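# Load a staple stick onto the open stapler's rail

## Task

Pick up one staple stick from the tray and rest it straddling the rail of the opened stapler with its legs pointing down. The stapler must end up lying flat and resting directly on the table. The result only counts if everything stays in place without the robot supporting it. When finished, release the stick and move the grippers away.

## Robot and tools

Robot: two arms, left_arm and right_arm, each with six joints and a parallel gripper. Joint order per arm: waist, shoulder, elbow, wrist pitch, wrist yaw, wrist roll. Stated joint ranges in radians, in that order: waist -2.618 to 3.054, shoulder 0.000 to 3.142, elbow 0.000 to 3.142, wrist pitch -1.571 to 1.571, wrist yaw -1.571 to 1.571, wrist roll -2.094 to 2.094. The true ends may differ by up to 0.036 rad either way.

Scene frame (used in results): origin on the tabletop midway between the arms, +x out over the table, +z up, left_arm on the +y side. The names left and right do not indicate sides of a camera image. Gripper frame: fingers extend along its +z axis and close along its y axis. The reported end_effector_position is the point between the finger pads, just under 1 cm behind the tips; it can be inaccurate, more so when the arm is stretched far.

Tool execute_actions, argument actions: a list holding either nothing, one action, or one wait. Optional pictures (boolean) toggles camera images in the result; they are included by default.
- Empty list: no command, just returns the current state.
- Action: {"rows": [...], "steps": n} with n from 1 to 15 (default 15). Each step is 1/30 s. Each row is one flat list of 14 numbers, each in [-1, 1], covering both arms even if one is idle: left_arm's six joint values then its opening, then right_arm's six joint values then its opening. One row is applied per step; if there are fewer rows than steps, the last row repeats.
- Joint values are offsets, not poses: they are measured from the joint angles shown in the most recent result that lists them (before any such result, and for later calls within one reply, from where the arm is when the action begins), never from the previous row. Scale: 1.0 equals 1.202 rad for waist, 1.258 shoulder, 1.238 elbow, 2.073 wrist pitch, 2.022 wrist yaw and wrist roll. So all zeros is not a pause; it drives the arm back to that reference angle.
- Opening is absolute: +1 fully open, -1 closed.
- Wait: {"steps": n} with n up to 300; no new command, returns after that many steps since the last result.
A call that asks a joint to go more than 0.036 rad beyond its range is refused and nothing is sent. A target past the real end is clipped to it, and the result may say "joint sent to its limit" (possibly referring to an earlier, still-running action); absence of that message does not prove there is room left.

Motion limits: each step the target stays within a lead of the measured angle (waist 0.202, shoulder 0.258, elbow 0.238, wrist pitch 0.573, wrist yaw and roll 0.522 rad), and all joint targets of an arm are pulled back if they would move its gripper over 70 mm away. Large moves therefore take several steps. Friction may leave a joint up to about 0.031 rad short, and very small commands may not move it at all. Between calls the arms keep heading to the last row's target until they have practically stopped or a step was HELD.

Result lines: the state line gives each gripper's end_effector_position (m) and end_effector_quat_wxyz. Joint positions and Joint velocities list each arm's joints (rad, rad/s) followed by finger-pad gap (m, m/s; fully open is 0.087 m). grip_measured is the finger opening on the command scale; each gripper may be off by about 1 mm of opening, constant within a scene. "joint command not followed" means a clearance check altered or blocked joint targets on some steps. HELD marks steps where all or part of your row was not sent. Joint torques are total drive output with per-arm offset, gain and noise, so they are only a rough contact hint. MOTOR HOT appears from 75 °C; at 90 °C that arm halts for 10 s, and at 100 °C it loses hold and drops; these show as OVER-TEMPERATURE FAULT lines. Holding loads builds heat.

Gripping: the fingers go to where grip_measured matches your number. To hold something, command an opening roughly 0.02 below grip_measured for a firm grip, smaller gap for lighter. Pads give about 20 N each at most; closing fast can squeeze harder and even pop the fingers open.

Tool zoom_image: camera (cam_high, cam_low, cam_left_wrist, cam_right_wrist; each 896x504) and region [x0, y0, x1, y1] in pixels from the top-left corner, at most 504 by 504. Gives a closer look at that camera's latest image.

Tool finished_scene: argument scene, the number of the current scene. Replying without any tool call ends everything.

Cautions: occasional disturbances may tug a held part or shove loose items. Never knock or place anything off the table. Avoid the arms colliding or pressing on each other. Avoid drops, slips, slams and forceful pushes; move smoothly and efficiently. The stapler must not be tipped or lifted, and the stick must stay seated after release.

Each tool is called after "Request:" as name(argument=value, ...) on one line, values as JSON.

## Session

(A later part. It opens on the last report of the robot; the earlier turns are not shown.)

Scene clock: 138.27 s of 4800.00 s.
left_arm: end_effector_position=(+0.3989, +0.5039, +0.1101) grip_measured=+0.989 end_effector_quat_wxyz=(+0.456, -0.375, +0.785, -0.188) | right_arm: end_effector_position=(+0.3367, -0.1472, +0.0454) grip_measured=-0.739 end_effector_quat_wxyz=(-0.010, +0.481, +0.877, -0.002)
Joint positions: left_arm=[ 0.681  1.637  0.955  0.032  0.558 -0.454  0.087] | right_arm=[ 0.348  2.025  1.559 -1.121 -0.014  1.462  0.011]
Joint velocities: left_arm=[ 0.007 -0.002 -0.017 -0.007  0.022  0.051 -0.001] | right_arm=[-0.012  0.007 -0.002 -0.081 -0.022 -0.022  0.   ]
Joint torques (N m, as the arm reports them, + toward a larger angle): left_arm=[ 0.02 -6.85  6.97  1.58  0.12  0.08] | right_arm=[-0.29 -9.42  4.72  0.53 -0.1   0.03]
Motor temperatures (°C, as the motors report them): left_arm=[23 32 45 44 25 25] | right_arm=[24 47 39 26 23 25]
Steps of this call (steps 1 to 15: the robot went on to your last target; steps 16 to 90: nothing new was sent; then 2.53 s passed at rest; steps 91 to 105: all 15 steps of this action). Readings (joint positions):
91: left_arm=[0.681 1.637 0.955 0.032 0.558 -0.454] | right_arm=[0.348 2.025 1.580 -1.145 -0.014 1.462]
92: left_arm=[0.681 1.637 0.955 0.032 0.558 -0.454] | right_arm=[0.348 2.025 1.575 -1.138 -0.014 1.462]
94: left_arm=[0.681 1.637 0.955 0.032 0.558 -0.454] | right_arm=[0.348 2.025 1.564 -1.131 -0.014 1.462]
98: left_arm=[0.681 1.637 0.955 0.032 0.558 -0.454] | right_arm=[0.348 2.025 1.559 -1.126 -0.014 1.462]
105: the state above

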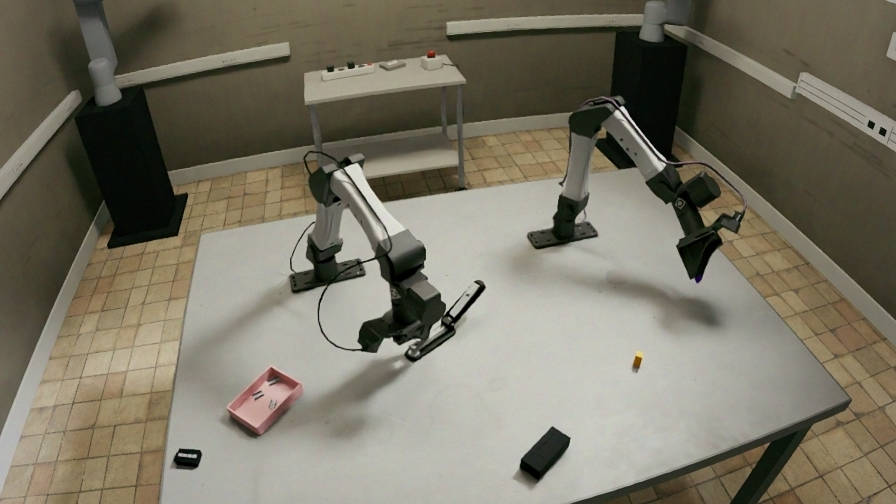

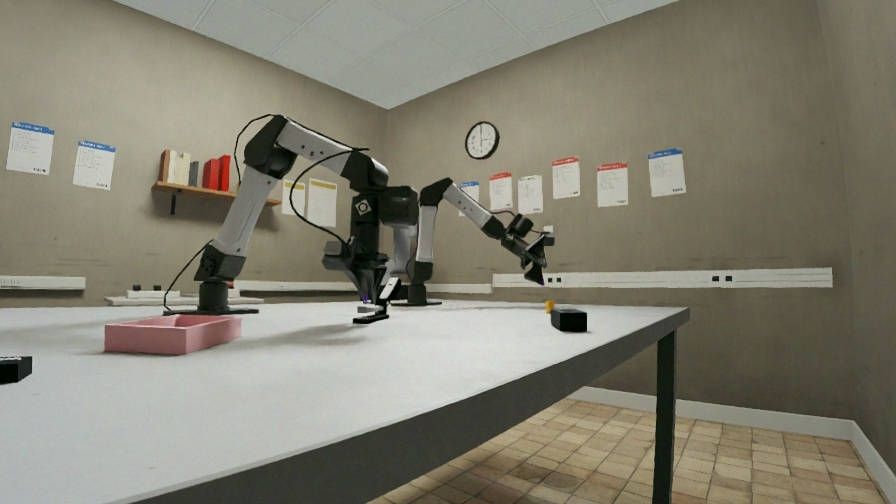

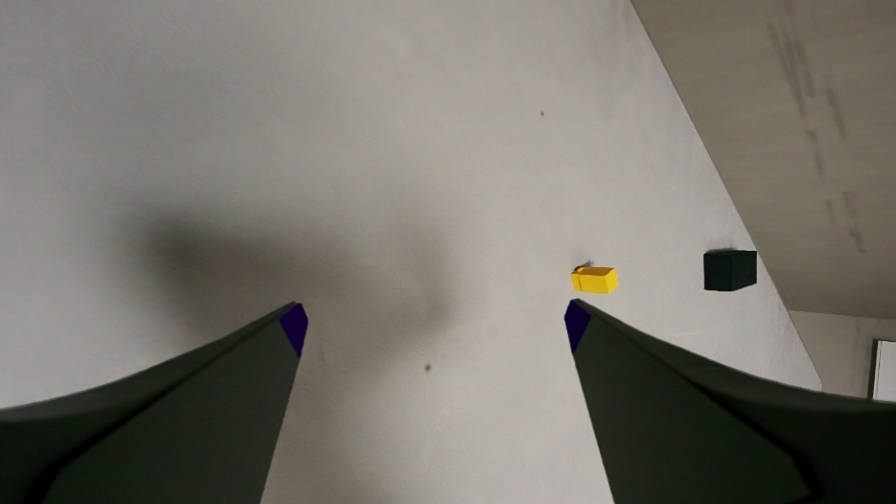

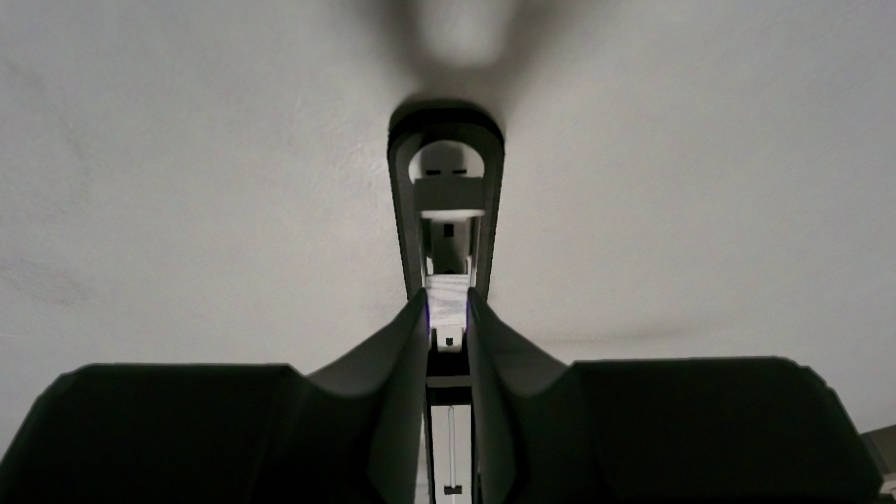

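Slightly right of centre; descend with a bit less pitch.

Request:
execute_actions(actions=[{"rows":[[0,0,0,0,0,0,1,0,0,-0.032,0.020,0,0,-0.78]]}])

Request:
zoom_image(camera="cam_right_wrist", region=[360,150,540,390])

Request:
zoom_image(camera="cam_low", region=[330,270,420,335])

Scene clock: 143.67 s of 4800.00 s.
left_arm: end_effector_position=(+0.3989, +0.5039, +0.1101) grip_measured=+0.989 end_effector_quat_wxyz=(+0.456, -0.375, +0.785, -0.188) | right_arm: end_effector_position=(+0.3362, -0.1474, +0.0409) grip_measured=-0.739 end_effector_quat_wxyz=(-0.009, +0.481, +0.877, -0.002)
Joint positions: left_arm=[ 0.681  1.637  0.955  0.032  0.558 -0.454  0.087] | right_arm=[ 0.348  2.025  1.541 -1.1   -0.014  1.462  0.011]
Joint velocities: left_arm=[-0.022 -0.002  0.002 -0.007 -0.022 -0.037  0.   ] | right_arm=[-0.002  0.002 -0.002 -0.022  0.007 -0.007 -0.   ]
Joint torques (N m, as the arm reports them, + toward a larger angle): left_arm=[ 0.04 -6.97  7.05  1.61  0.1   0.09] | right_arm=[-0.29 -9.42  4.63  0.54 -0.09  0.02]
Motor temperatures (°C, as the motors report them): left_arm=[23 32 45 44 25 25] | right_arm=[24 46 39 26 23 25]
Steps of this call (steps 1 to 15: the robot went on to your last target; steps 16 to 90: nothing new was sent; then 1.90 s passed at rest; steps 91 to 105: all 15 steps of this action). Readings (joint positions):
91: left_arm=[0.681 1.637 0.955 0.032 0.558 -0.454] | right_arm=[0.348 2.025 1.557 -1.116 -0.014 1.462]
92: left_arm=[0.681 1.637 0.955 0.032 0.558 -0.454] | right_arm=[0.348 2.025 1.553 -1.111 -0.014 1.462]
94: left_arm=[0.681 1.637 0.955 0.032 0.558 -0.454] | right_arm=[0.348 2.025 1.544 -1.107 -0.014 1.462]
98: left_arm=[0.681 1.637 0.955 0.032 0.558 -0.454] | right_arm=[0.348 2.025 1.541 -1.104 -0.014 1.462]
105: the state above

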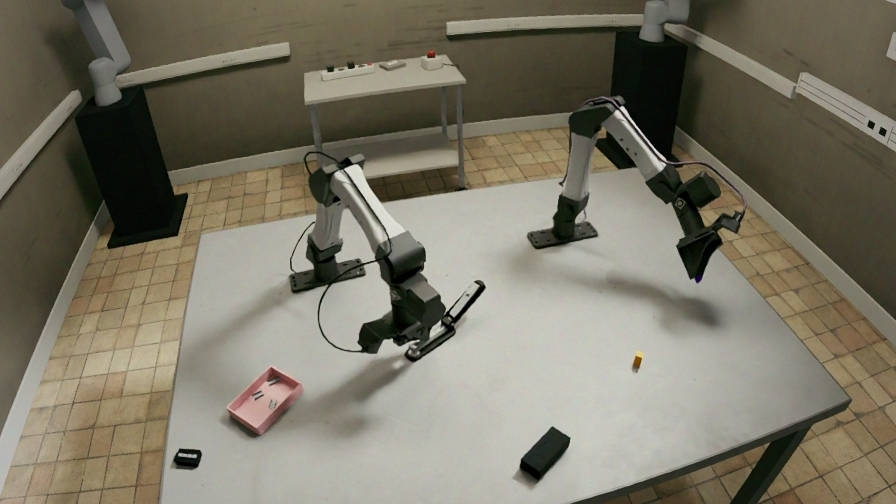

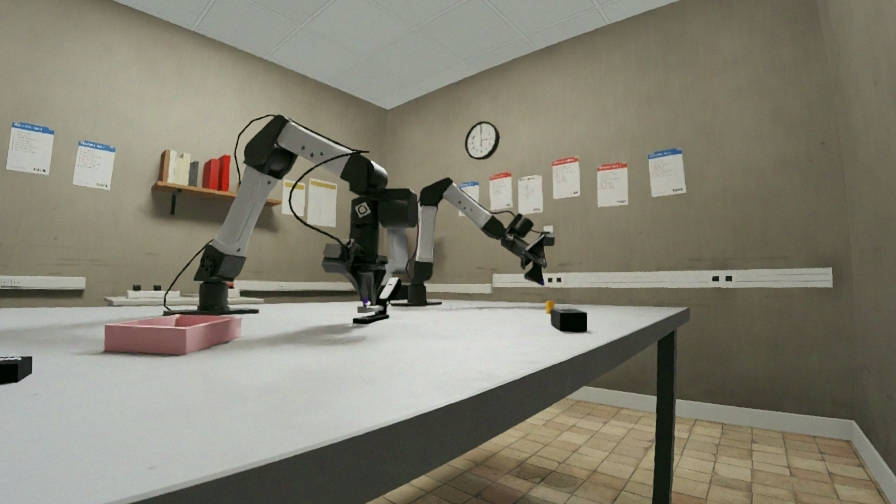

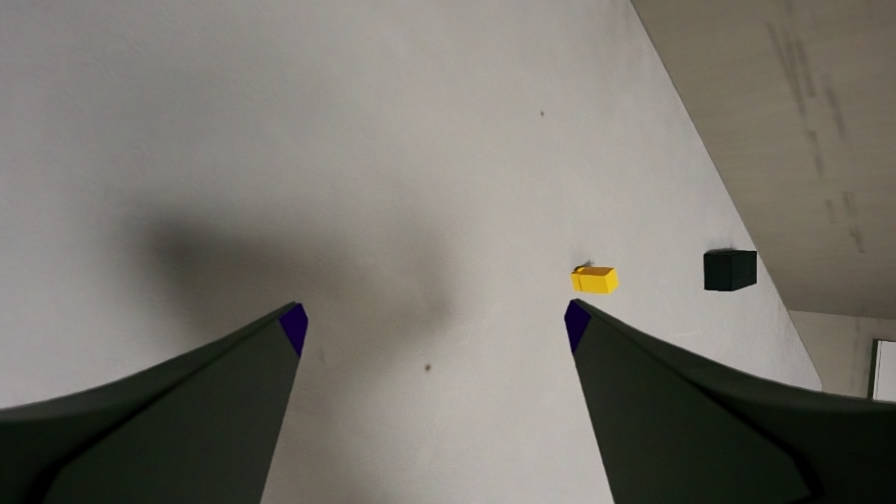

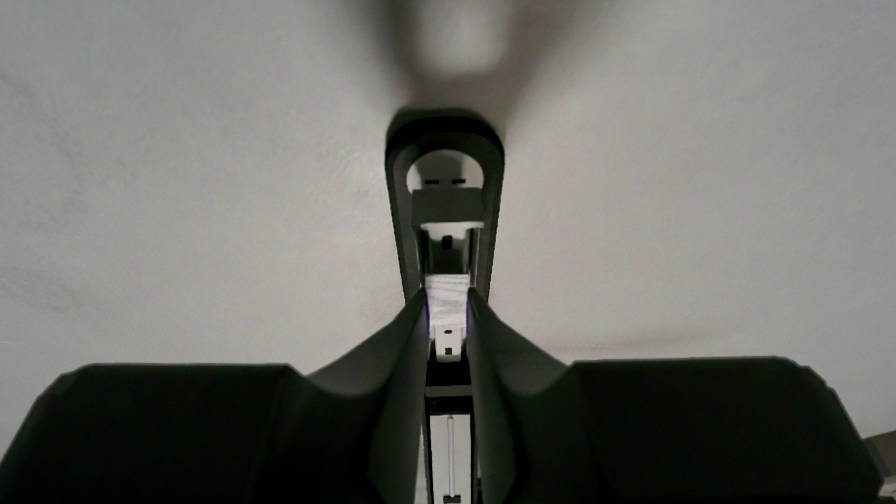

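Region (360, 150, 540, 390) of cam_right_wrist's 896x504 image, scaled by 2.100, with more detail than that image has; it fills the left 378 columns of this view, and the rest is white.

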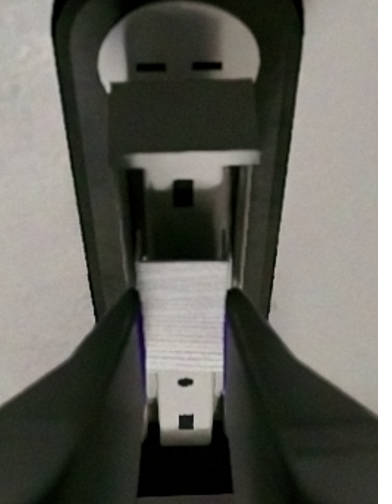

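Region (330, 270, 420, 335) of cam_low's 896x504 image, scaled by 5.600, with more detail than that image has.

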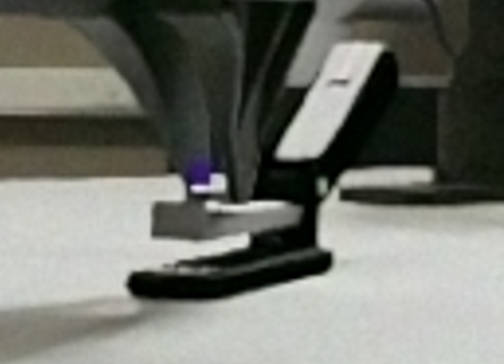

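Centred and close; release.

Request:
execute_actions(actions=[{"rows":[[0,0,0,0,0,0,1,0,0,0,0,0,0,-0.6]]}], pictures=false)

Request:
execute_actions(actions=[{"rows":[[0,0,0,0,0,0,1,0,0,0.12,-0.06,0,0,-0.3]]}])

Request:
zoom_image(camera="cam_right_wrist", region=[340,60,560,340])

Request:
zoom_image(camera="cam_low", region=[330,270,420,335])

Scene clock: 154.67 s of 4800.00 s.
left_arm: end_effector_position=(+0.3989, +0.5039, +0.1101) grip_measured=+0.989 end_effector_quat_wxyz=(+0.456, -0.375, +0.785, -0.188) | right_arm: end_effector_position=(+0.3364, -0.1473, +0.0409) grip_measured=-0.600 end_effector_quat_wxyz=(-0.009, +0.481, +0.877, -0.001)
Joint positions: left_arm=[ 0.681  1.637  0.955  0.032  0.558 -0.454  0.087] | right_arm=[ 0.348  2.025  1.541 -1.099 -0.014  1.462  0.017]
Joint velocities: left_arm=[-0.002  0.012  0.002  0.022  0.007 -0.051 -0.001] | right_arm=[-0.012  0.007 -0.007 -0.007 -0.007 -0.037 -0.001]
Joint torques (N m, as the arm reports them, + toward a larger angle): left_arm=[-0.02 -6.93  7.04  1.57  0.13  0.08] | right_arm=[-0.3  -9.41  6.48  0.31 -0.1   0.03]
Motor temperatures (°C, as the motors report them): left_arm=[23 32 45 44 25 25] | right_arm=[24 46 39 25 23 25]
Steps of this call (steps 1 to 15: the robot went on to your last target; steps 16 to 150: nothing new was sent; then 5.50 s passed at rest; steps 151 to 165: all 15 steps of this action). Readings (joint positions):
151: left_arm=[0.681 1.637 0.955 0.032 0.558 -0.454] | right_arm=[0.348 2.025 1.541 -1.099 -0.014 1.462]
152: left_arm=[0.681 1.637 0.955 0.032 0.558 -0.454] | right_arm=[0.348 2.025 1.541 -1.099 -0.014 1.462]
154: left_arm=[0.681 1.637 0.955 0.032 0.558 -0.454] | right_arm=[0.348 2.025 1.541 -1.099 -0.014 1.462]
158: left_arm=[0.681 1.637 0.955 0.032 0.558 -0.454] | right_arm=[0.348 2.025 1.541 -1.099 -0.014 1.462]
165: the state above

Scene clock: 155.17 s of 4800.00 s.
left_arm: end_effector_position=(+0.3989, +0.5039, +0.1101) grip_measured=+0.989 end_effector_quat_wxyz=(+0.456, -0.375, +0.785, -0.188) | right_arm: end_effector_position=(+0.3473, -0.1419, +0.0698) grip_measured=-0.300 end_effector_quat_wxyz=(-0.004, +0.481, +0.877, +0.006)
Joint positions: left_arm=[ 0.681  1.637  0.955  0.032  0.558 -0.454  0.087] | right_arm=[ 0.348  2.034  1.671 -1.201 -0.014  1.462  0.031]
Joint velocities: left_arm=[-0.007  0.002 -0.012  0.081  0.066  0.007 -0.001] | right_arm=[ 0.027 -0.007 -0.007 -0.11  -0.051 -0.066  0.   ]
Joint torques (N m, as the arm reports them, + toward a larger angle): left_arm=[-0.08 -6.9   6.89  1.59  0.13  0.12] | right_arm=[ -0.3  -10.27   8.31   0.17  -0.1    0.02]
Motor temperatures (°C, as the motors report them): left_arm=[23 32 45 44 25 25] | right_arm=[24 46 39 25 23 25]
Steps of this call (steps 1 to 15: all 15 steps of this action). Readings (joint positions):
1: left_arm=[0.681 1.637 0.955 0.032 0.558 -0.454] | right_arm=[0.348 2.029 1.562 -1.124 -0.014 1.462]
2: left_arm=[0.681 1.637 0.955 0.032 0.558 -0.454] | right_arm=[0.348 2.036 1.594 -1.149 -0.014 1.462]
4: left_arm=[0.681 1.637 0.955 0.032 0.558 -0.454] | right_arm=[0.348 2.035 1.646 -1.166 -0.014 1.462]
8: left_arm=[0.681 1.637 0.955 0.032 0.558 -0.454] | right_arm=[0.348 2.034 1.671 -1.179 -0.014 1.462]
15: the state above

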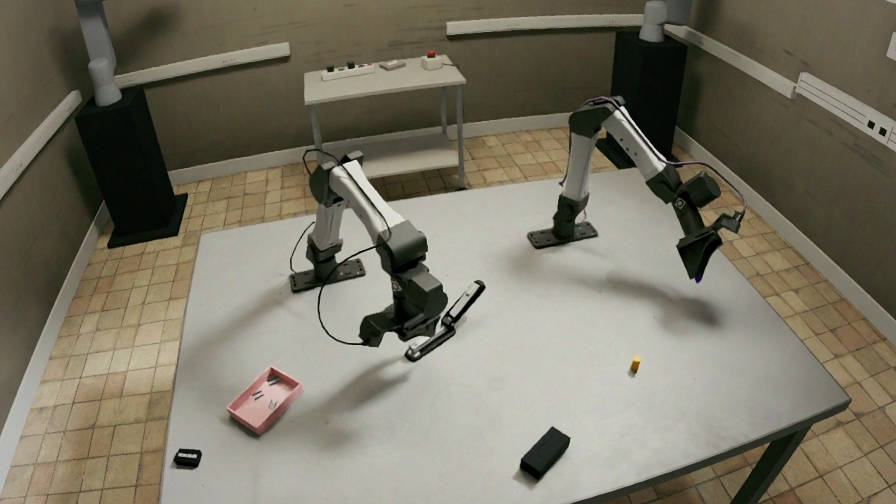

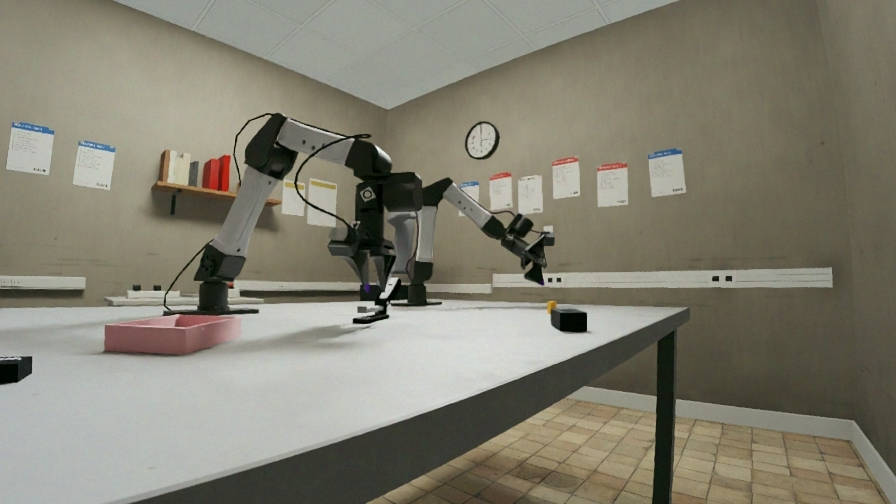

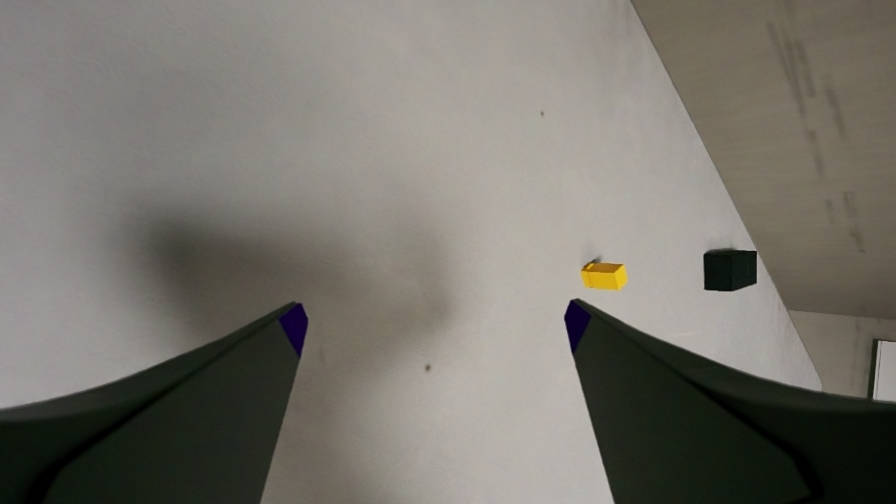

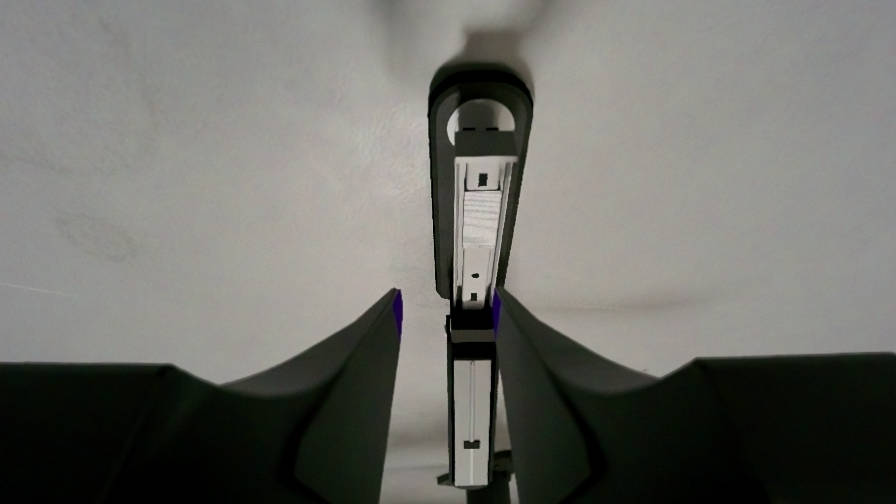

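Region (340, 60, 560, 340) of cam_right_wrist's 896x504 image, scaled by 1.800, with more detail than that image has; it fills the left 396 columns of this view, and the rest is white.

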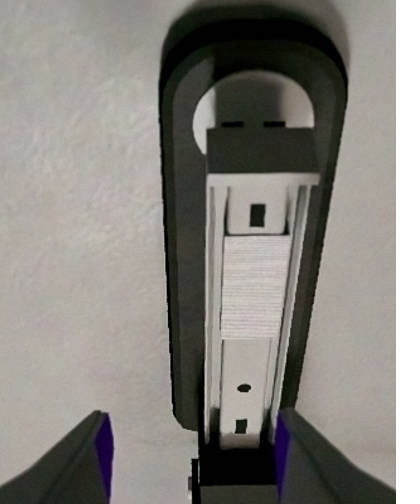

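Region (330, 270, 420, 335) of cam_low's 896x504 image, scaled by 5.600, with more detail than that image has.

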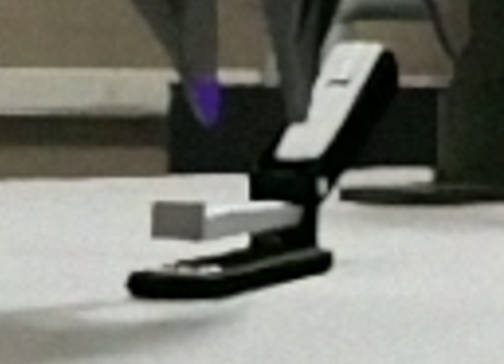

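Seated.

Request:
finished_scene(scene=2)

The scene is finished: the task was done.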